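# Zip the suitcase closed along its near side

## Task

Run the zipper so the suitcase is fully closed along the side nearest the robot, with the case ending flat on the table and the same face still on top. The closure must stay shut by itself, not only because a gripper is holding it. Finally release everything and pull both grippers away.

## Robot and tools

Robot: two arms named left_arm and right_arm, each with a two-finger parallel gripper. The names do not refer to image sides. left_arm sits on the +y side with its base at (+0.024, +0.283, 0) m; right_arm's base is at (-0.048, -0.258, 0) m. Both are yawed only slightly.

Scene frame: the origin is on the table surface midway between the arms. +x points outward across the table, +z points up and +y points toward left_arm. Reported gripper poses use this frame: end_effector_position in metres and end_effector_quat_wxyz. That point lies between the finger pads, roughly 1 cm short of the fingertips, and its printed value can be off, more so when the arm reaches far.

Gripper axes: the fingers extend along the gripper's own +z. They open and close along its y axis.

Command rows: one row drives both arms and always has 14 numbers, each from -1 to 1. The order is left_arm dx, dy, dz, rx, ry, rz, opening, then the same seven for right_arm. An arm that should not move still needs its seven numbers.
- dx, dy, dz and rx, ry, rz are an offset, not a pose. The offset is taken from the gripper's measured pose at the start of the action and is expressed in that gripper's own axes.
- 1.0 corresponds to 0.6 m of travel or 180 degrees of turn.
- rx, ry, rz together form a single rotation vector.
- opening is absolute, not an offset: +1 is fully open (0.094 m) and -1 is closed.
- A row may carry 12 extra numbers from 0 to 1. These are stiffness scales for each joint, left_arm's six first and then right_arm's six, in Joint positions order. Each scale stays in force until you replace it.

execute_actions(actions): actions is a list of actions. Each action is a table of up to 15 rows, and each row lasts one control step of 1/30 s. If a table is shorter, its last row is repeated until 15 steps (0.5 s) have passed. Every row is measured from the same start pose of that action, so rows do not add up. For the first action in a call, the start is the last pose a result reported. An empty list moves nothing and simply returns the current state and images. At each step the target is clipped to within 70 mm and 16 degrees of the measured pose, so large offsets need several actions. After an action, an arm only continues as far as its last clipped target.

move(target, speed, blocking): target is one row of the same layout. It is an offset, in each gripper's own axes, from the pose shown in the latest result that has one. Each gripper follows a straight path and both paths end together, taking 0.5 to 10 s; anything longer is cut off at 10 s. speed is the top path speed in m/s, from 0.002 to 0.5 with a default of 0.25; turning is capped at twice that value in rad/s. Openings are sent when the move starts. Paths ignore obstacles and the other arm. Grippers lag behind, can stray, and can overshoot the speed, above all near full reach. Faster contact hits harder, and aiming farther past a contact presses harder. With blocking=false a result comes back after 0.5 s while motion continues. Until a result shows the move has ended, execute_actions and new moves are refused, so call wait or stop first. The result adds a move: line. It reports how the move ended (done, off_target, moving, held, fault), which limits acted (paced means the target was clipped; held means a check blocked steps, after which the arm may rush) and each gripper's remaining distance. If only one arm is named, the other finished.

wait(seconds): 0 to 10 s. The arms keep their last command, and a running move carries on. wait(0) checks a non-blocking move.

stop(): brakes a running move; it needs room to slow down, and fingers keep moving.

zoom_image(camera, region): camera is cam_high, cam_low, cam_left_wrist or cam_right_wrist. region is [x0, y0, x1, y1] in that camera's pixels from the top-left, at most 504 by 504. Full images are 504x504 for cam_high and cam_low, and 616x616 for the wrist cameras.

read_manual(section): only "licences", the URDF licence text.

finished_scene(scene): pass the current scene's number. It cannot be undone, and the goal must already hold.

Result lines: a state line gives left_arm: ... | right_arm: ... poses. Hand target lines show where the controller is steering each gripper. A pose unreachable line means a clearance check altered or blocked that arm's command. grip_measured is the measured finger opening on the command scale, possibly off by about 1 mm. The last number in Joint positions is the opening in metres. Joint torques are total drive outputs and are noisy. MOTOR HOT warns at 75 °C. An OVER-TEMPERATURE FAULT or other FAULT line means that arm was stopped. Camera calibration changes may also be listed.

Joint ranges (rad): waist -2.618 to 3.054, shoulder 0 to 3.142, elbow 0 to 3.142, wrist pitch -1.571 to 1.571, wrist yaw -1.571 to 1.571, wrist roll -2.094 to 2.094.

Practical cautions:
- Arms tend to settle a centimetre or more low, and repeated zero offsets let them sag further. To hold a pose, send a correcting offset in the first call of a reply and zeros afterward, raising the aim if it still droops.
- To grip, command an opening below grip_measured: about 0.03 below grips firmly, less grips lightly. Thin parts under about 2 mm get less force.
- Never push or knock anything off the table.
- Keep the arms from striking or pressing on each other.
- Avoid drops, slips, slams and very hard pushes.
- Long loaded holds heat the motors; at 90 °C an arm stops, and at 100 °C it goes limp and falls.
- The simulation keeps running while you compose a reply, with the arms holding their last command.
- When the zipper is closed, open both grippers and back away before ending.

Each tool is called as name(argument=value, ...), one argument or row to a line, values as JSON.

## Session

execute_actions(
  actions=[],
)

Scene clock: 0.00 s.
left_arm: end_effector_position=(+0.2570, +0.5257, +0.1482) grip_measured=+1.000 end_effector_quat_wxyz=(+0.400, -0.428, +0.696, +0.415) | right_arm: end_effector_position=(+0.2134, -0.5573, +0.3499) grip_measured=+1.000 end_effector_quat_wxyz=(+0.088, +0.019, +0.741, -0.666)
Joint positions: left_arm=[ 0.366  1.228  0.487  0.171 -0.899 -0.213  0.094] | right_arm=[-0.586  1.306  1.091  0.036  0.984 -1.266  0.094]
Joint velocities: left_arm=[ 0.002  0.022  0.007  0.022 -0.007 -0.007  0.   ] | right_arm=[-0.012 -0.007 -0.002 -0.007  0.007 -0.037  0.   ]
Joint torques (N m, as the arm reports them, + toward a larger angle): no reading
Motor temperatures (°C, as the motors report them): left_arm=[26 27 31 30 28 28] | right_arm=[27 34 31 31 25 25]
Hand target (left_arm): +0.258, +0.527, +0.156; +0.410, -0.434, +0.686, +0.416
Hand target (right_arm): +0.211, -0.556, +0.362; +0.102, +0.033, +0.733, -0.671
Joint stiffness scale: left_arm=[1. 1. 1. 1. 1. 1.] | right_arm=[1. 1. 1. 1. 1. 1.]
camera_calibration (this result's frames):
cam_left_wrist: T_world_to_cam=[[0.814523, -0.37411, -0.44339, 0.0490934], [-0.580131, -0.526603, -0.621399, 0.555747], [-0.0010193, 0.763368, -0.645963, -0.210746], [0, 0, 0, 1]] pos_world=[0.282204, 0.471901, 0.230975]
cam_right_wrist: T_world_to_cam=[[0.10229, -0.115947, 0.987974, -0.432864], [-0.833312, 0.532411, 0.14876, 0.460119], [-0.543257, -0.838507, -0.0421601, -0.228984], [0, 0, 0, 1]] pos_world=[0.303303, -0.487167, 0.349558]

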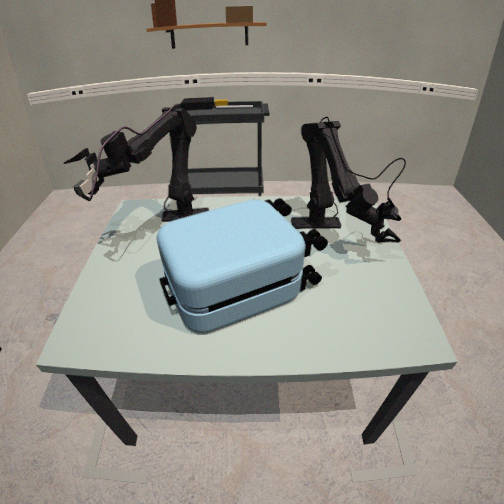

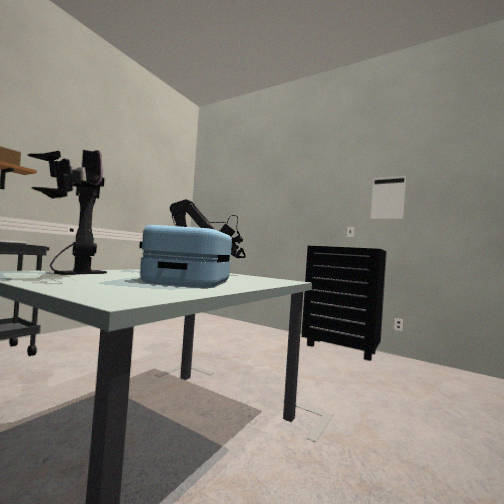

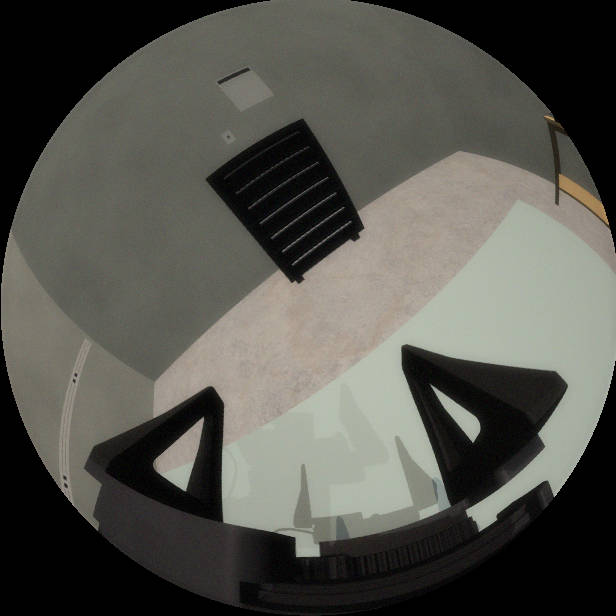

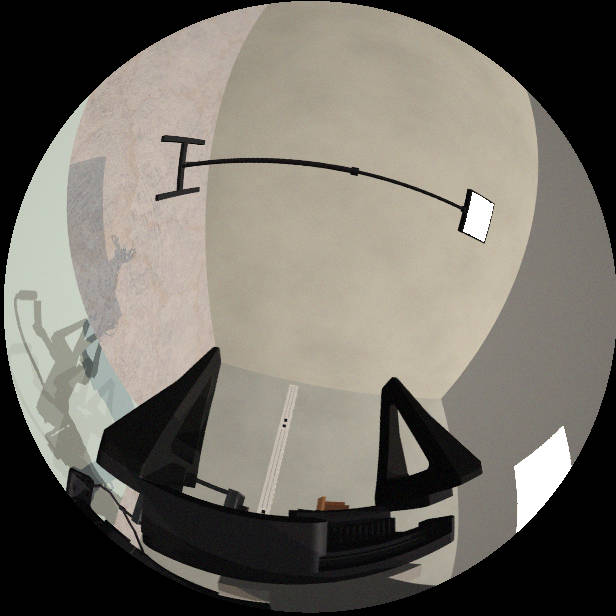

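zoom_image(
  camera="cam_high",
  region=[140, 180, 340, 340],
)

zoom_image(
  camera="cam_low",
  region=[120, 200, 270, 300],
)

Region (140, 180, 340, 340) of cam_high's 504x504 image, scaled by 2.520, with more detail than that image has; it fills the top 403 rows of this view, and the rest is white.

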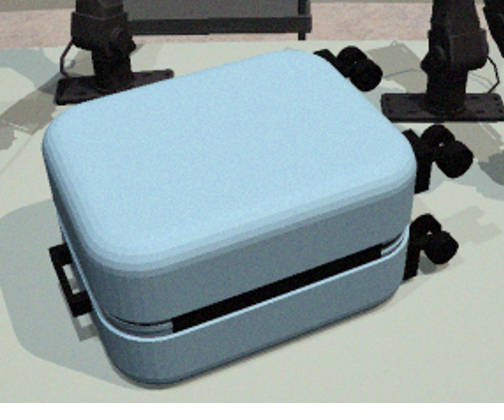

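Region (120, 200, 270, 300) of cam_low's 504x504 image, scaled by 3.360, with more detail than that image has.

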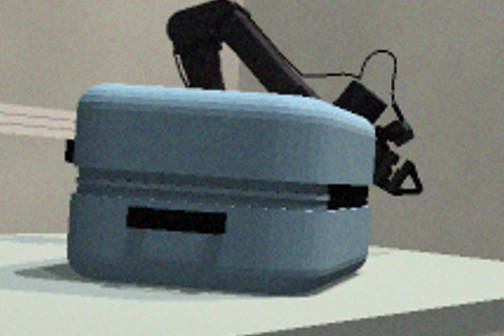

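move(
  target=[-0.076,-0.1187,-0.556,0.5744,-0.1478,0.0467,0.7,0.010,0.4255,-0.630,-0.2476,-0.2517,0.3910,-0.5],
  speed=0.4,
)

Scene clock: 92.97 s.
left_arm: end_effector_position=(+0.2676, +0.2141, +0.2754) grip_measured=+0.702 end_effector_quat_wxyz=(+0.671, +0.168, +0.697, -0.190) | right_arm: end_effector_position=(+0.1969, -0.1569, +0.1305) grip_measured=-0.497 end_effector_quat_wxyz=(+0.675, +0.161, +0.707, -0.131)
Joint positions: left_arm=[ 0.184  0.388  0.405 -0.053  0.705 -0.016  0.08 ] | right_arm=[1.009 1.407 0.374 0.02  1.508 1.043 0.024]
Joint velocities: left_arm=[ 0.002 -0.007  0.007  0.007 -0.051 -0.037  0.   ] | right_arm=[ 0.007  0.007 -0.002 -0.022  0.051  0.022  0.   ]
Joint torques (N m, as the arm reports them, + toward a larger angle): left_arm=[-0.52  3.09 10.75  2.05  0.07 -0.09] | right_arm=[ 0.83 -2.24  7.24  0.82  0.87  0.06]
Motor temperatures (°C, as the motors report them): left_arm=[26 27 33 35 28 28] | right_arm=[27 35 33 35 25 25]
Hand target (left_arm): +0.268, +0.211, +0.289; +0.679, +0.176, +0.686, -0.193
Hand target (right_arm): +0.197, -0.152, +0.136; +0.684, +0.162, +0.699, -0.134
Off the commanded pose (left_arm): 0.011 m, 3 deg.
Off the commanded pose (right_arm): 0.009 m, 4 deg.
Joint stiffness scale: left_arm=[1. 1. 1. 1. 1. 1.] | right_arm=[1. 1. 1. 1. 1. 1.]
move: off_target (left_arm, right_arm)
camera_calibration (this result's frames):
cam_left_wrist: T_world_to_cam=[[-0.511464, -0.833444, -0.209227, 0.369083], [-0.262448, 0.383359, -0.885526, 0.26975], [0.818246, -0.398004, -0.41481, 0.0750337], [0, 0, 0, 1]] pos_world=[0.198172, 0.234062, 0.347218]
cam_right_wrist: T_world_to_cam=[[-0.358671, -0.909475, 0.210261, -0.10027], [-0.68499, 0.103412, -0.721176, 0.282849], [0.634148, -0.402691, -0.660072, 0.00568689], [0, 0, 0, 1]] pos_world=[0.154178, -0.118153, 0.22882]

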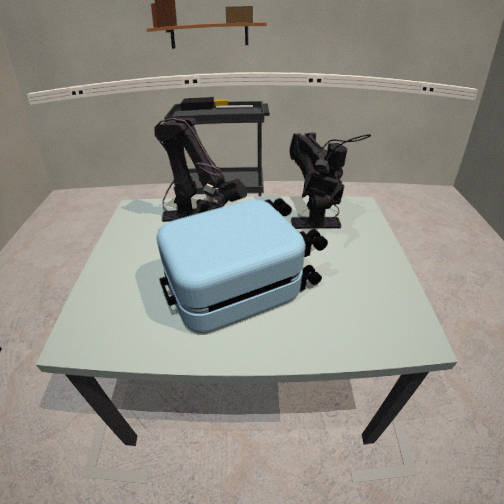

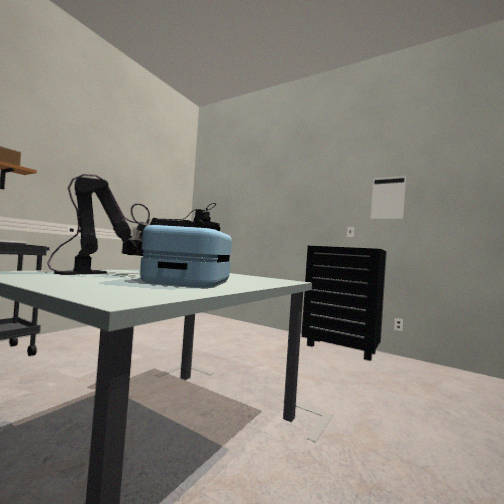

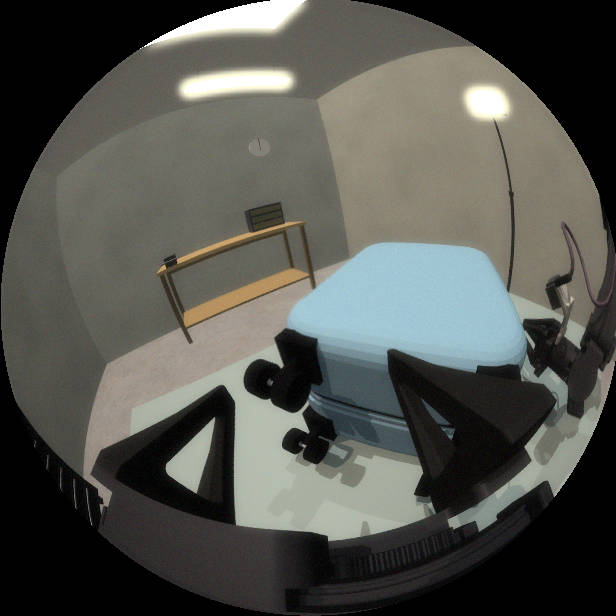

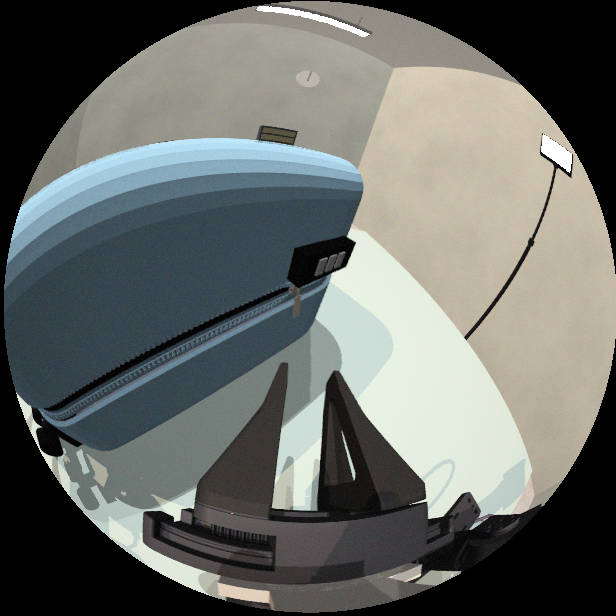

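zoom_image(
  camera="cam_right_wrist",
  region=[250, 230, 370, 340],
)

Region (250, 230, 370, 340) of cam_right_wrist's 616x616 image, scaled by 4.200, with more detail than that image has; it fills the top 462 rows of this view, and the rest is white.

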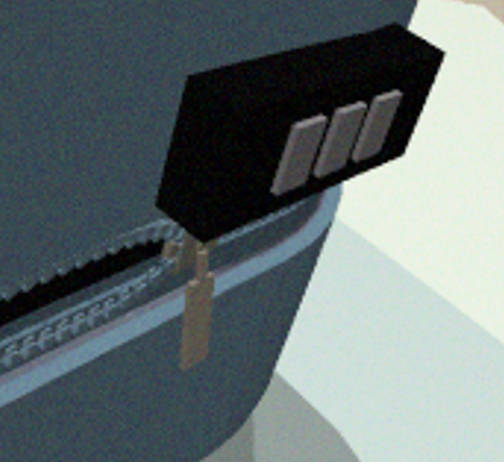

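move(
  target=[0.018,-0.201,-0.0445,0.1894,-0.015,0.0148,0.7,-0.008,0,0,0,0,0,-0.5],
  speed=0.3,
)

Scene clock: 167.30 s.
left_arm: end_effector_position=(+0.1898, +0.1246, +0.2664) grip_measured=+0.702 end_effector_quat_wxyz=(+0.605, +0.359, +0.603, -0.376) | right_arm: end_effector_position=(+0.1970, -0.1564, +0.1292) grip_measured=-0.497 end_effector_quat_wxyz=(+0.672, +0.154, +0.711, -0.136)
Joint positions: left_arm=[-0.029  0.309  0.32   0.02   1.07  -0.046  0.08 ] | right_arm=[1.009 1.407 0.374 0.016 1.501 1.028 0.024]
Joint velocities: left_arm=[-0.017 -0.002  0.007  0.037  0.095 -0.066  0.001] | right_arm=[ 0.012 -0.007 -0.002  0.007 -0.051  0.007 -0.   ]
Joint torques (N m, as the arm reports them, + toward a larger angle): left_arm=[-0.49  0.14  7.26  1.82  0.09 -0.12] | right_arm=[-0.16 -5.61  5.09  0.91  0.62 -0.05]
Motor temperatures (°C, as the motors report them): left_arm=[26 27 35 39 28 28] | right_arm=[27 34 33 32 25 25]
Hand target (left_arm): +0.184, +0.123, +0.270; +0.611, +0.367, +0.591, -0.377
Hand target (right_arm): +0.197, -0.157, +0.135; +0.675, +0.161, +0.708, -0.131
Off the commanded pose (left_arm): 0.007 m, 2 deg.
Off the commanded pose (right_arm): 0.006 m, 1 deg.
Joint stiffness scale: left_arm=[1. 1. 1. 1. 1. 1.] | right_arm=[1. 1. 1. 1. 1. 1.]
move: done
camera_calibration (this result's frames):
cam_left_wrist: T_world_to_cam=[[-0.875989, -0.42413, -0.229691, 0.276402], [0.0226229, 0.439557, -0.89793, 0.217884], [0.481801, -0.791773, -0.375452, 0.201754], [0, 0, 0, 1]] pos_world=[0.13999, 0.181201, 0.33488]
cam_right_wrist: T_world_to_cam=[[-0.351278, -0.908094, 0.227967, -0.103052], [-0.695114, 0.0898339, -0.713264, 0.280797], [0.627232, -0.409017, -0.662786, 0.00566089], [0, 0, 0, 1]] pos_world=[0.155435, -0.116491, 0.227527]

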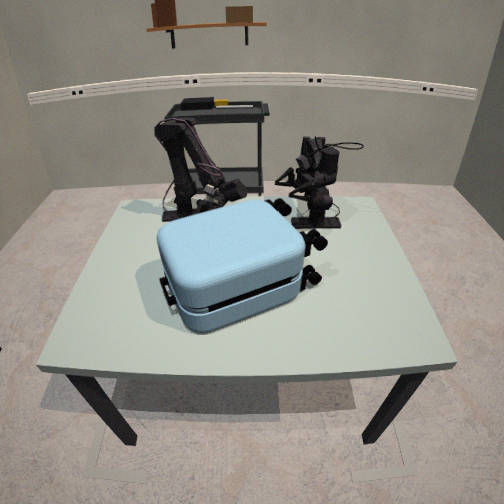

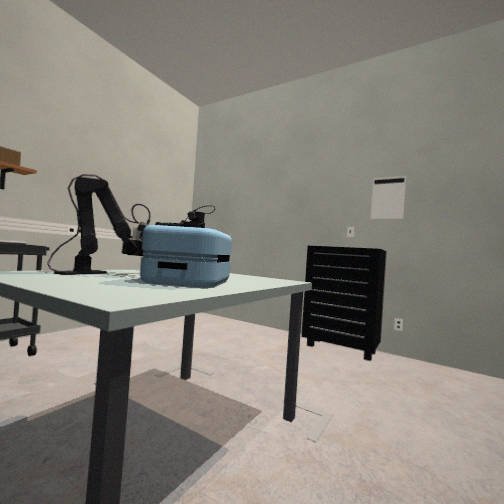

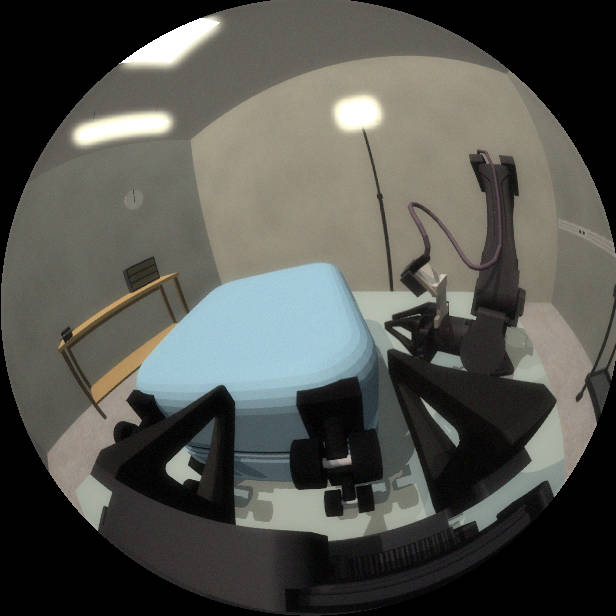

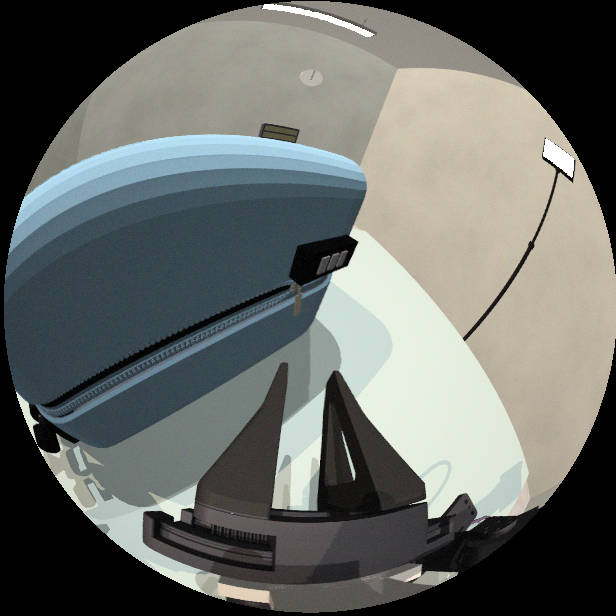

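move(
  target=[0.128,-0.006,0.018,0,0,0.01,0.7,-0.008,0,0,0,0,0,-0.5],
  speed=0.12,
)

Scene clock: 177.13 s.
left_arm: end_effector_position=(+0.1915, +0.1128, +0.1862) grip_measured=+0.702 end_effector_quat_wxyz=(+0.601, +0.362, +0.607, -0.373) | right_arm: end_effector_position=(+0.1972, -0.1558, +0.1281) grip_measured=-0.497 end_effector_quat_wxyz=(+0.669, +0.147, +0.715, -0.140)
Joint positions: left_arm=[-0.165  0.238  0.019  0.219  0.937 -0.019  0.08 ] | right_arm=[1.009 1.407 0.374 0.016 1.493 1.011 0.024]
Joint velocities: left_arm=[-0.002  0.007  0.002  0.037  0.037  0.022  0.   ] | right_arm=[ 0.007 -0.002 -0.007  0.051 -0.037  0.022 -0.   ]
Joint torques (N m, as the arm reports them, + toward a larger angle): left_arm=[-0.59  0.56  7.77  1.92 -0.07 -0.01] | right_arm=[-0.08 -5.47  5.13  0.88  0.63 -0.04]
Motor temperatures (°C, as the motors report them): left_arm=[26 27 34 39 28 28] | right_arm=[27 34 33 32 25 25]
Hand target (left_arm): +0.190, +0.112, +0.191; +0.612, +0.366, +0.597, -0.368
Hand target (right_arm): +0.197, -0.157, +0.134; +0.672, +0.154, +0.711, -0.136
Off the commanded pose (left_arm): 0.004 m, 2 deg.
Off the commanded pose (right_arm): 0.006 m, 1 deg.
Joint stiffness scale: left_arm=[1. 1. 1. 1. 1. 1.] | right_arm=[1. 1. 1. 1. 1. 1.]
move: done
camera_calibration (this result's frames):
cam_left_wrist: T_world_to_cam=[[-0.87787, -0.419919, -0.230246, 0.254443], [0.0180641, 0.451404, -0.892137, 0.149473], [0.478559, -0.787339, -0.388688, 0.164128], [0, 0, 0, 1]] pos_world=[0.142123, 0.168597, 0.25573]
cam_right_wrist: T_world_to_cam=[[-0.343913, -0.906719, 0.2441, -0.105441], [-0.704309, 0.0771604, -0.705688, 0.278971], [0.621026, -0.414617, -0.665146, 0.00572509], [0, 0, 0, 1]] pos_world=[0.156664, -0.114757, 0.226413]

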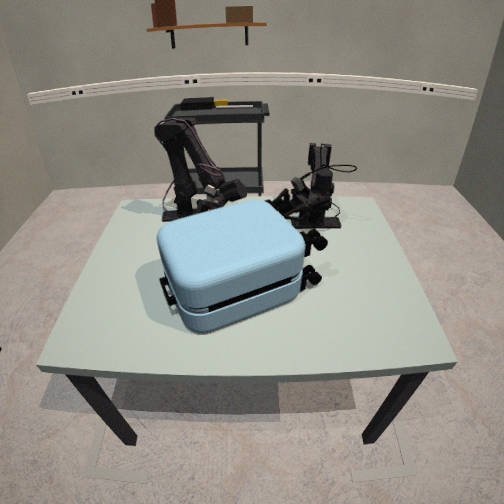

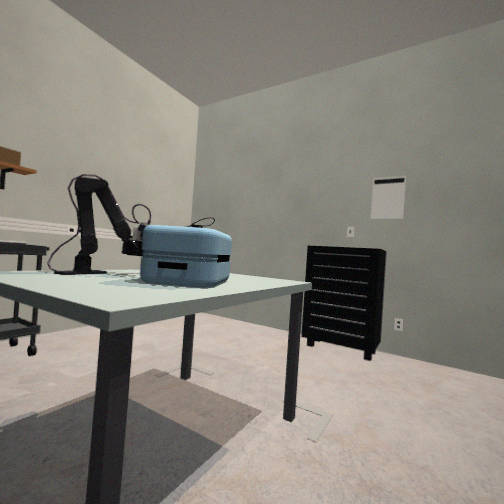

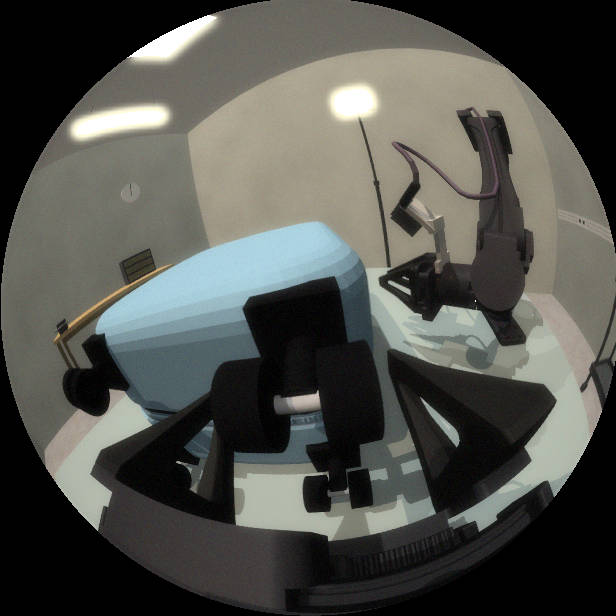

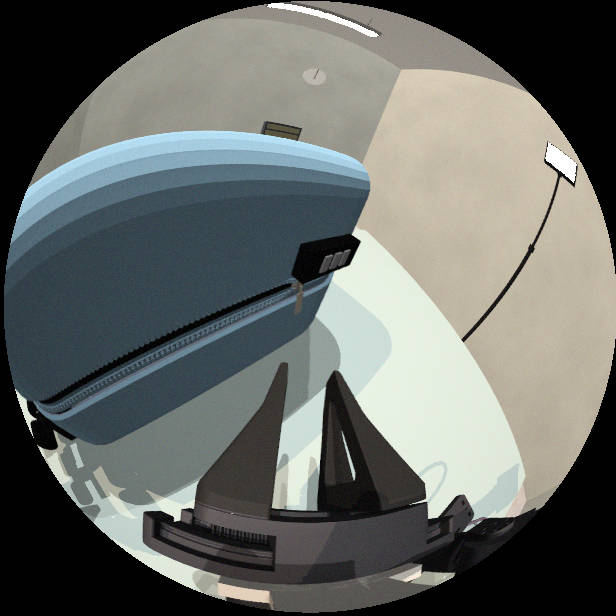

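execute_actions(
  actions=[
    [[-0.018,0,0,0,-0.01,0,0.5,-0.01,0,0,0,-0.01,0,-0.5],[-0.018,0,0,0,-0.01,0,0.45,-0.01,0,0,0,-0.01,0,-0.5],[-0.018,0,0,0,-0.01,0,0.4,-0.01,0,0,0,-0.01,0,-0.5],[-0.018,0,0,0,-0.01,0,0.35,-0.01,0,0,0,-0.01,0,-0.5],[-0.018,0,0,0,-0.01,0,0.3,-0.01,0,0,0,-0.01,0,-0.5],[-0.018,0,0,0,-0.01,0,0.27,-0.01,0,0,0,-0.01,0,-0.5],[-0.018,0,0,0,-0.01,0,0.25,-0.01,0,0,0,-0.01,0,-0.5],[-0.018,0,0,0,-0.01,0,0.23,-0.01,0,0,0,-0.01,0,-0.5],[-0.018,0,0,0,-0.01,0,0.21,-0.01,0,0,0,-0.01,0,-0.5],[-0.018,0,0,0,-0.01,0,0.19,-0.01,0,0,0,-0.01,0,-0.5],[-0.018,0,0,0,-0.01,0,0.17,-0.01,0,0,0,-0.01,0,-0.5],[-0.018,0,0,0,-0.01,0,0.15,-0.01,0,0,0,-0.01,0,-0.5],[-0.018,0,0,0,-0.01,0,0.14,-0.01,0,0,0,-0.01,0,-0.5]],
  ],
)

Scene clock: 187.77 s.
left_arm: end_effector_position=(+0.1914, +0.1128, +0.1909) grip_measured=+0.153 end_effector_quat_wxyz=(+0.604, +0.357, +0.604, -0.378) | right_arm: end_effector_position=(+0.1987, -0.1527, +0.1297) grip_measured=-0.497 end_effector_quat_wxyz=(+0.670, +0.142, +0.715, -0.141)
Joint positions: left_arm=[-0.165  0.238  0.019  0.246  0.937 -0.048  0.054] | right_arm=[1.009 1.407 0.362 0.109 1.493 0.923 0.024]
Joint velocities: left_arm=[-0.012 -0.012 -0.017  0.007  0.037  0.051  0.001] | right_arm=[-0.012 -0.007 -0.085  0.154 -0.022 -0.154  0.   ]
Joint torques (N m, as the arm reports them, + toward a larger angle): left_arm=[ 0.06  2.1   8.7   1.96  0.02 -0.16] | right_arm=[ 0.1  -4.29  3.94  1.19  0.82 -0.05]
Motor temperatures (°C, as the motors report them): left_arm=[26 27 34 39 28 28] | right_arm=[27 34 33 32 25 25]
Hand target (left_arm): +0.191, +0.113, +0.197; +0.610, +0.356, +0.598, -0.379
Hand target (right_arm): +0.197, -0.156, +0.134; +0.677, +0.148, +0.706, -0.144
Off the commanded pose (left_arm): 0.006 m, 1 deg.
Off the commanded pose (right_arm): 0.006 m, 2 deg.
Joint stiffness scale: left_arm=[1. 1. 1. 1. 1. 1.] | right_arm=[1. 1. 1. 1. 1. 1.]
camera_calibration (this result's frames):
cam_left_wrist: T_world_to_cam=[[-0.877826, -0.423679, -0.223423, 0.254591], [0.018734, 0.43573, -0.899883, 0.156781], [0.478614, -0.794126, -0.374558, 0.164047], [0, 0, 0, 1]] pos_world=[0.142034, 0.169825, 0.259411]
cam_right_wrist: T_world_to_cam=[[-0.338875, -0.906583, 0.251537, -0.104508], [-0.704555, 0.0673509, -0.706446, 0.279561], [0.623511, -0.416619, -0.661561, 0.00588682], [0, 0, 0, 1]] pos_world=[0.157881, -0.111122, 0.227677]

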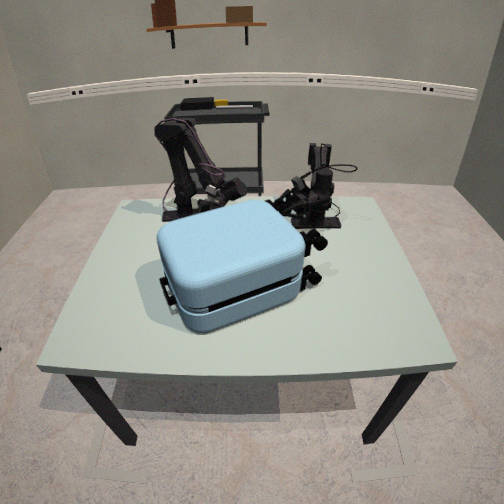

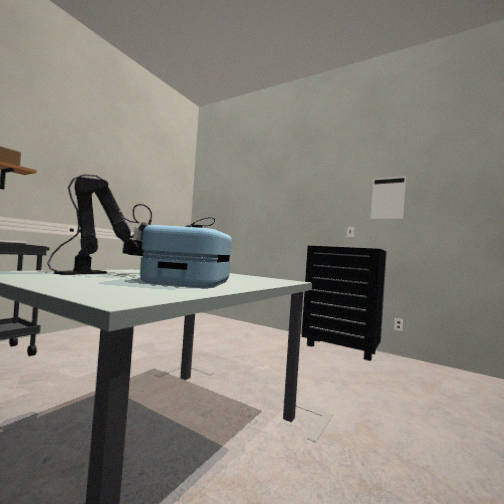

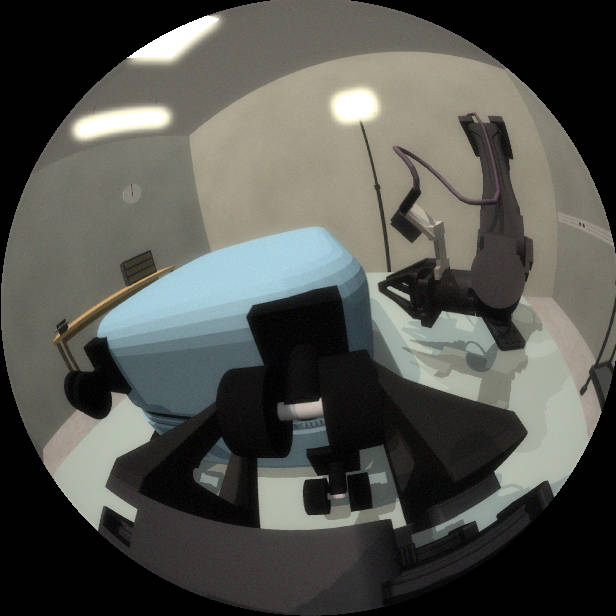

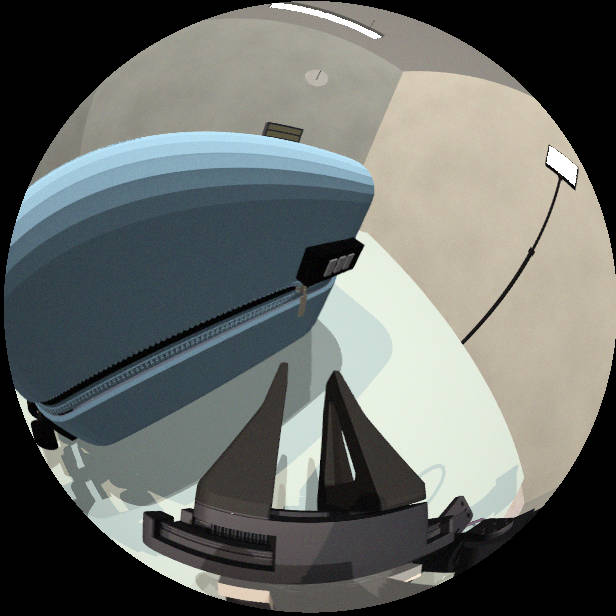

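move(
  target=[-0.006,0.165,0.02,0.085,0,0,0.12,-0.008,0,0,0,0,0,-0.5],
  speed=0.08,
)

Scene clock: 195.70 s.
left_arm: end_effector_position=(+0.2810, +0.1441, +0.1866) grip_measured=+0.138 end_effector_quat_wxyz=(+0.546, +0.444, +0.551, -0.450) | right_arm: end_effector_position=(+0.1991, -0.1518, +0.1289) grip_measured=-0.497 end_effector_quat_wxyz=(+0.668, +0.136, +0.717, -0.143)
Joint positions: left_arm=[ 0.146  1.463  0.346  1.11   1.521 -0.004  0.053] | right_arm=[1.009 1.407 0.358 0.129 1.487 0.895 0.024]
Joint velocities: left_arm=[ 0.002  0.022  0.007  0.037 -0.007 -0.051  0.   ] | right_arm=[-0.007 -0.027  0.017 -0.037 -0.007  0.022 -0.   ]
Joint torques (N m, as the arm reports them, + toward a larger angle): left_arm=[ 0.36 -1.99  7.59  1.22  0.01 -0.06] | right_arm=[-0.19 -5.55  5.22  0.92  0.57 -0.03]
Motor temperatures (°C, as the motors report them): left_arm=[26 27 34 38 28 28] | right_arm=[27 34 32 32 25 25]
Hand target (left_arm): +0.288, +0.147, +0.187; +0.546, +0.439, +0.554, -0.449
Hand target (right_arm): +0.199, -0.153, +0.134; +0.670, +0.142, +0.715, -0.141
Off the commanded pose (left_arm): 0.008 m, 1 deg.
Off the commanded pose (right_arm): 0.006 m, 1 deg.
Joint stiffness scale: left_arm=[1. 1. 1. 1. 1. 1.] | right_arm=[1. 1. 1. 1. 1. 1.]
move: done
camera_calibration (this result's frames):
cam_left_wrist: T_world_to_cam=[[-0.957116, -0.165586, -0.237717, 0.333226], [0.146443, 0.431462, -0.890166, 0.100496], [0.249965, -0.886804, -0.388711, 0.224665], [0, 0, 0, 1]] pos_world=[0.248061, 0.211052, 0.256001]
cam_right_wrist: T_world_to_cam=[[-0.331443, -0.906123, 0.262841, -0.106156], [-0.711025, 0.0567768, -0.70087, 0.278138], [0.620152, -0.419186, -0.663095, 0.00599687], [0, 0, 0, 1]] pos_world=[0.15886, -0.109468, 0.226817]

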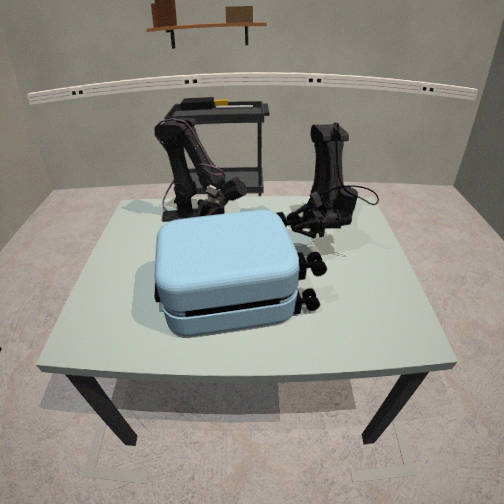

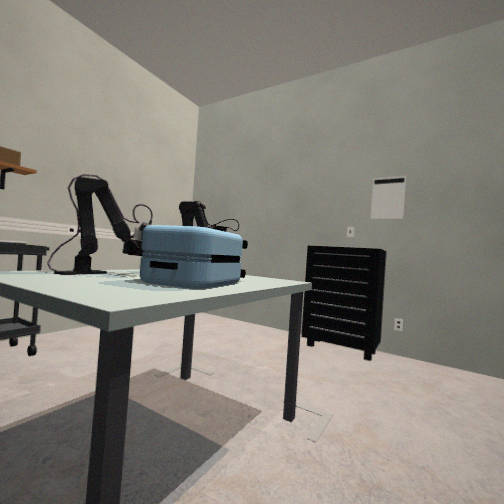

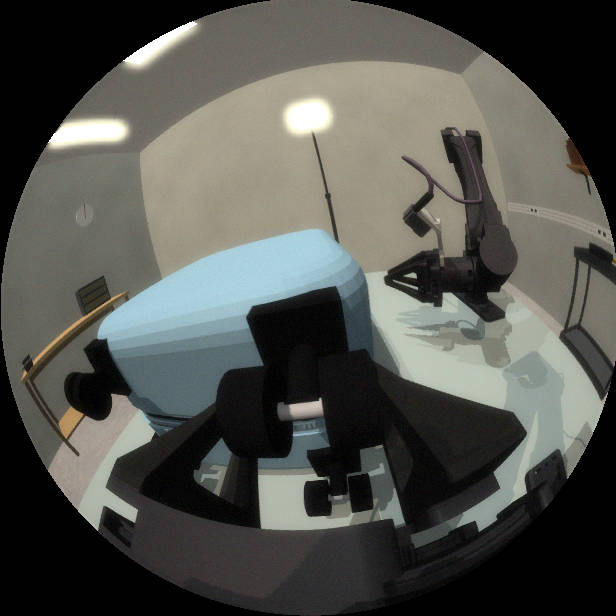

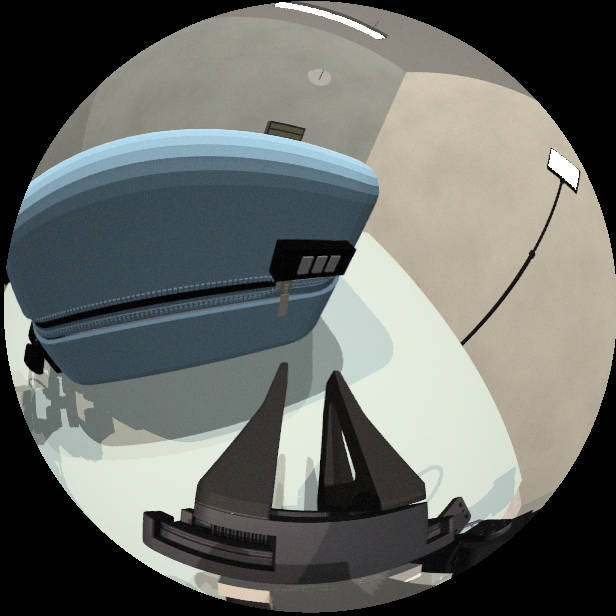

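zoom_image(
  camera="cam_right_wrist",
  region=[240, 240, 340, 340],
)

Region (240, 240, 340, 340) of cam_right_wrist's 616x616 image, scaled by 5.040, with more detail than that image has.

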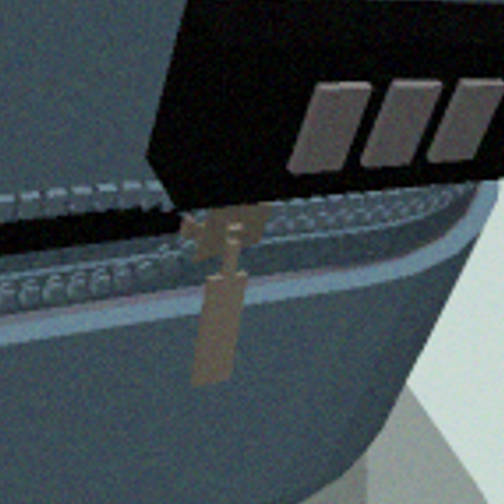

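move(
  target=[-0.004,0,0,0,0,0,0.105,0.032,0.015,0.086,-0.0766,0.04,-0.0032,-0.55],
  speed=0.12,
)

zoom_image(
  camera="cam_right_wrist",
  region=[240, 260, 380, 400],
)

Scene clock: 248.50 s.
left_arm: end_effector_position=(+0.2811, +0.1441, +0.1866) grip_measured=+0.136 end_effector_quat_wxyz=(+0.545, +0.444, +0.551, -0.450) | right_arm: end_effector_position=(+0.2487, -0.1608, +0.1129) grip_measured=-0.547 end_effector_quat_wxyz=(+0.636, +0.062, +0.768, -0.046)
Joint positions: left_arm=[ 0.146  1.466  0.346  1.116  1.522 -0.008  0.053] | right_arm=[0.667 1.372 0.149 0.914 0.91  0.255 0.021]
Joint velocities: left_arm=[-0.017  0.007  0.017  0.007 -0.081 -0.095  0.   ] | right_arm=[ 0.012 -0.007 -0.002  0.022 -0.037 -0.022  0.001]
Joint torques (N m, as the arm reports them, + toward a larger angle): left_arm=[ 0.05 -4.68  5.77  1.21  0.02 -0.1 ] | right_arm=[-1.08 -1.42  3.66  2.02  0.12 -0.05]
Motor temperatures (°C, as the motors report them): left_arm=[26 27 34 36 28 28] | right_arm=[27 34 32 32 25 25]
Hand target (left_arm): +0.281, +0.144, +0.189; +0.546, +0.444, +0.551, -0.450
Hand target (right_arm): +0.249, -0.165, +0.107; +0.632, +0.061, +0.770, -0.053
Off the commanded pose (left_arm): 0.002 m, 0 deg.
Off the commanded pose (right_arm): 0.007 m, 1 deg.
Joint stiffness scale: left_arm=[1. 1. 1. 1. 1. 1.] | right_arm=[1. 1. 1. 1. 1. 1.]
move: done
camera_calibration (this result's frames):
cam_left_wrist: T_world_to_cam=[[-0.957259, -0.165289, -0.237348, 0.333249], [0.146307, 0.431156, -0.890336, 0.100617], [0.249497, -0.887009, -0.388545, 0.224793], [0, 0, 0, 1]] pos_world=[0.2482, 0.211095, 0.256021]
cam_right_wrist: T_world_to_cam=[[-0.0783087, -0.971069, 0.225594, -0.162915], [-0.779936, -0.0812698, -0.62056, 0.288593], [0.62094, -0.224544, -0.751008, 0.00190251], [0, 0, 0, 1]] pos_world=[0.211146, -0.13432, 0.217271]

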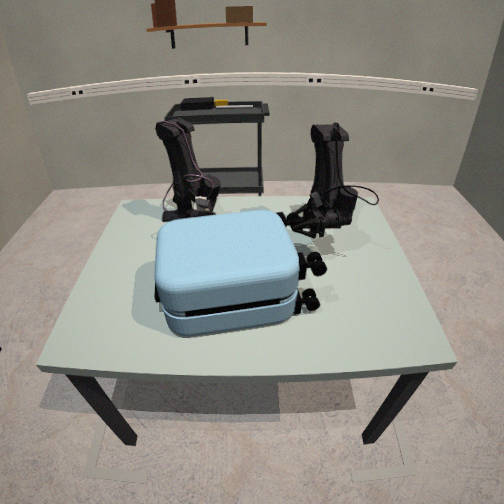

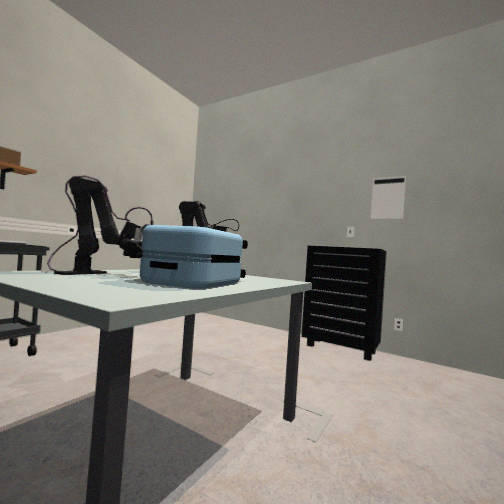

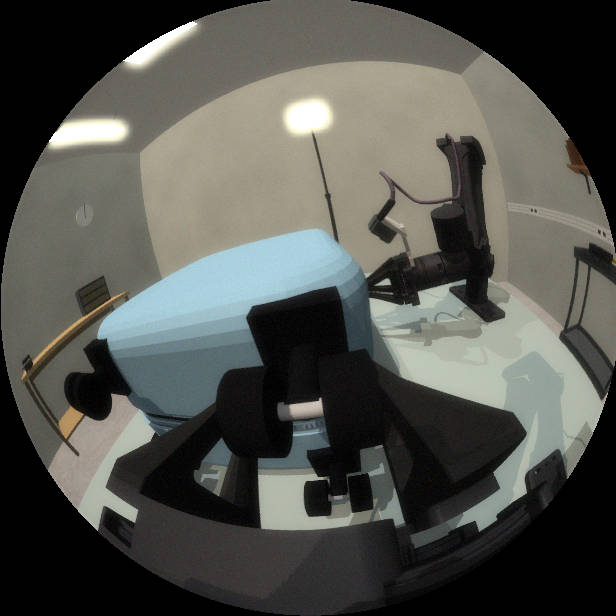

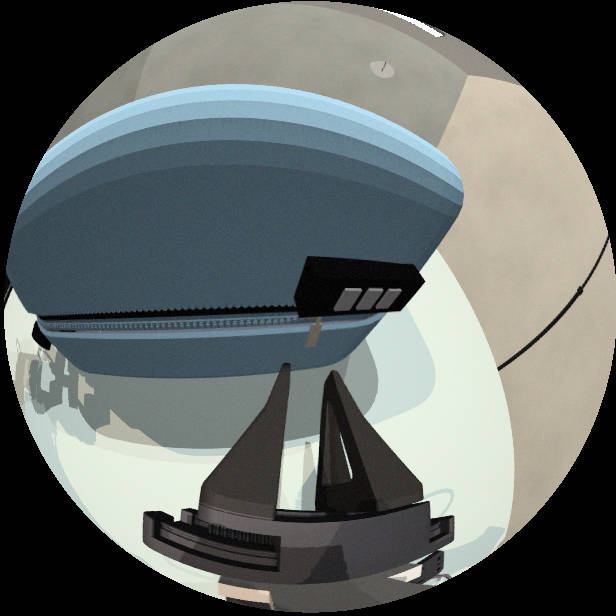

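Region (240, 260, 380, 400) of cam_right_wrist's 616x616 image, scaled by 3.600, with more detail than that image has.

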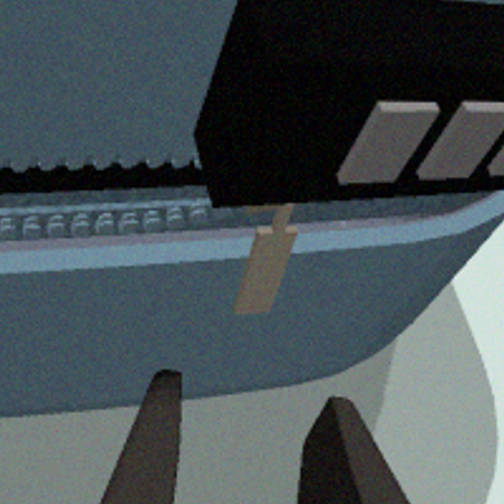

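move(
  target=[-0.004,0,0,0,0,0,0.105,0.034,-0.0155,0.0507,0,0,0,-0.6],
  speed=0.08,
)

zoom_image(
  camera="cam_right_wrist",
  region=[250, 290, 370, 410],
)

Scene clock: 264.60 s.
left_arm: end_effector_position=(+0.2811, +0.1441, +0.1866) grip_measured=+0.136 end_effector_quat_wxyz=(+0.545, +0.444, +0.551, -0.450) | right_arm: end_effector_position=(+0.2731, -0.1704, +0.0903) grip_measured=-0.597 end_effector_quat_wxyz=(+0.638, +0.061, +0.766, -0.044)
Joint positions: left_arm=[ 0.146  1.466  0.346  1.116  1.522 -0.009  0.053] | right_arm=[0.535 1.658 0.149 1.25  0.779 0.195 0.019]
Joint velocities: left_arm=[-0.012  0.012 -0.007 -0.022  0.11  -0.037 -0.   ] | right_arm=[-0.002  0.007  0.027  0.066 -0.051  0.051  0.   ]
Joint torques (N m, as the arm reports them, + toward a larger angle): left_arm=[ 0.05 -4.53  5.77  1.24  0.05 -0.1 ] | right_arm=[-1.11 -3.09  2.2   2.14  0.04 -0.06]
Motor temperatures (°C, as the motors report them): left_arm=[26 27 33 35 28 28] | right_arm=[27 34 32 34 25 25]
Hand target (left_arm): +0.281, +0.144, +0.189; +0.545, +0.444, +0.551, -0.450
Hand target (right_arm): +0.273, -0.174, +0.087; +0.637, +0.062, +0.767, -0.047
Off the commanded pose (left_arm): 0.002 m, 0 deg.
Off the commanded pose (right_arm): 0.005 m, 0 deg.
Joint stiffness scale: left_arm=[1. 1. 1. 1. 1. 1.] | right_arm=[1. 1. 1. 1. 1. 1.]
move: done
camera_calibration (this result's frames):
cam_left_wrist: T_world_to_cam=[[-0.957348, -0.165308, -0.236977, 0.333208], [0.145974, 0.431087, -0.890424, 0.100736], [0.249352, -0.887038, -0.38857, 0.224843], [0, 0, 0, 1]] pos_world=[0.248226, 0.2111, 0.256028]
cam_right_wrist: T_world_to_cam=[[-0.0739919, -0.971925, 0.223353, -0.166281], [-0.776583, -0.084356, -0.624342, 0.291731], [0.625655, -0.219648, -0.748539, -0.033125], [0, 0, 0, 1]] pos_world=[0.234975, -0.144279, 0.194484]

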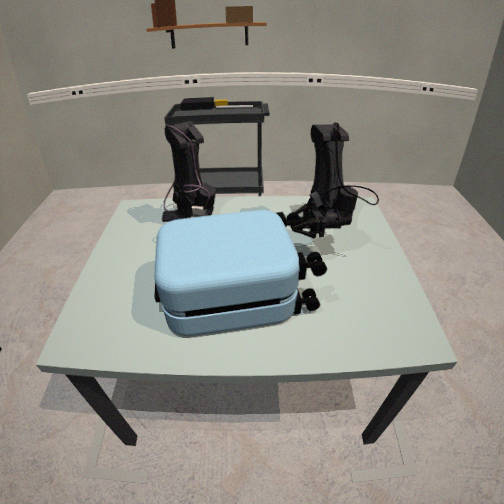

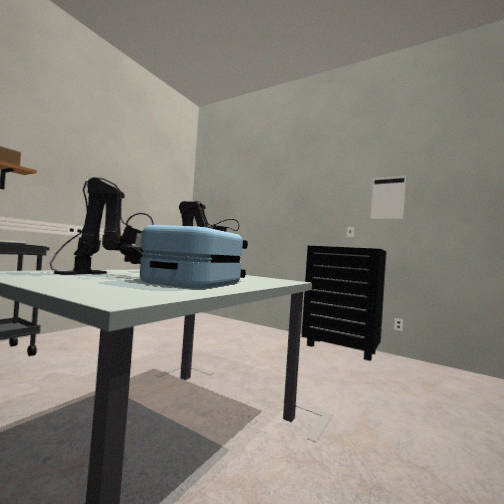

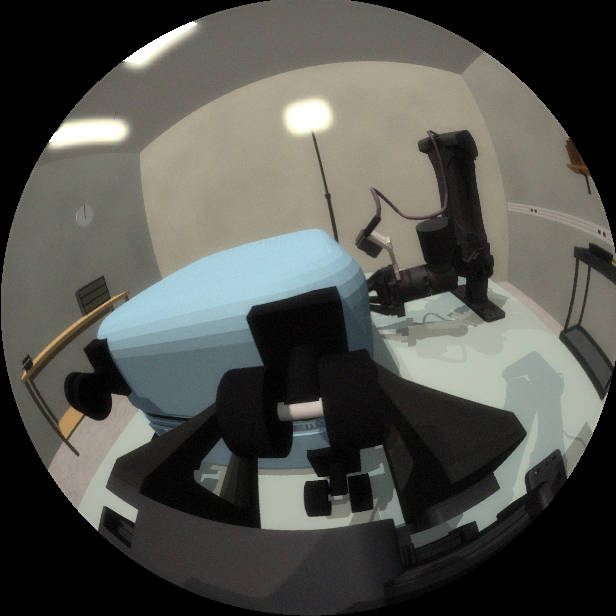

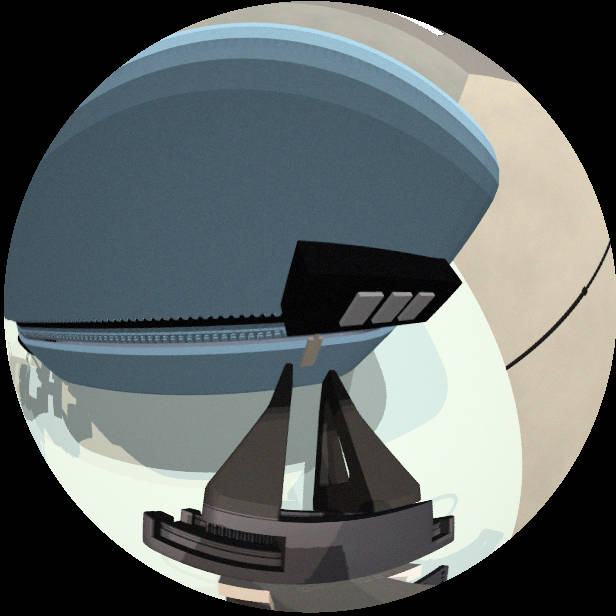

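Region (250, 290, 370, 410) of cam_right_wrist's 616x616 image, scaled by 4.200, with more detail than that image has.

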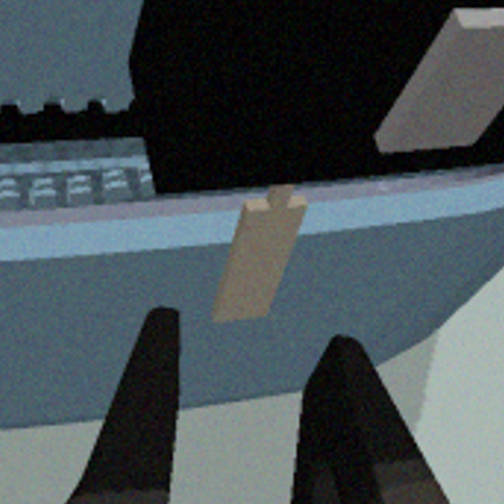

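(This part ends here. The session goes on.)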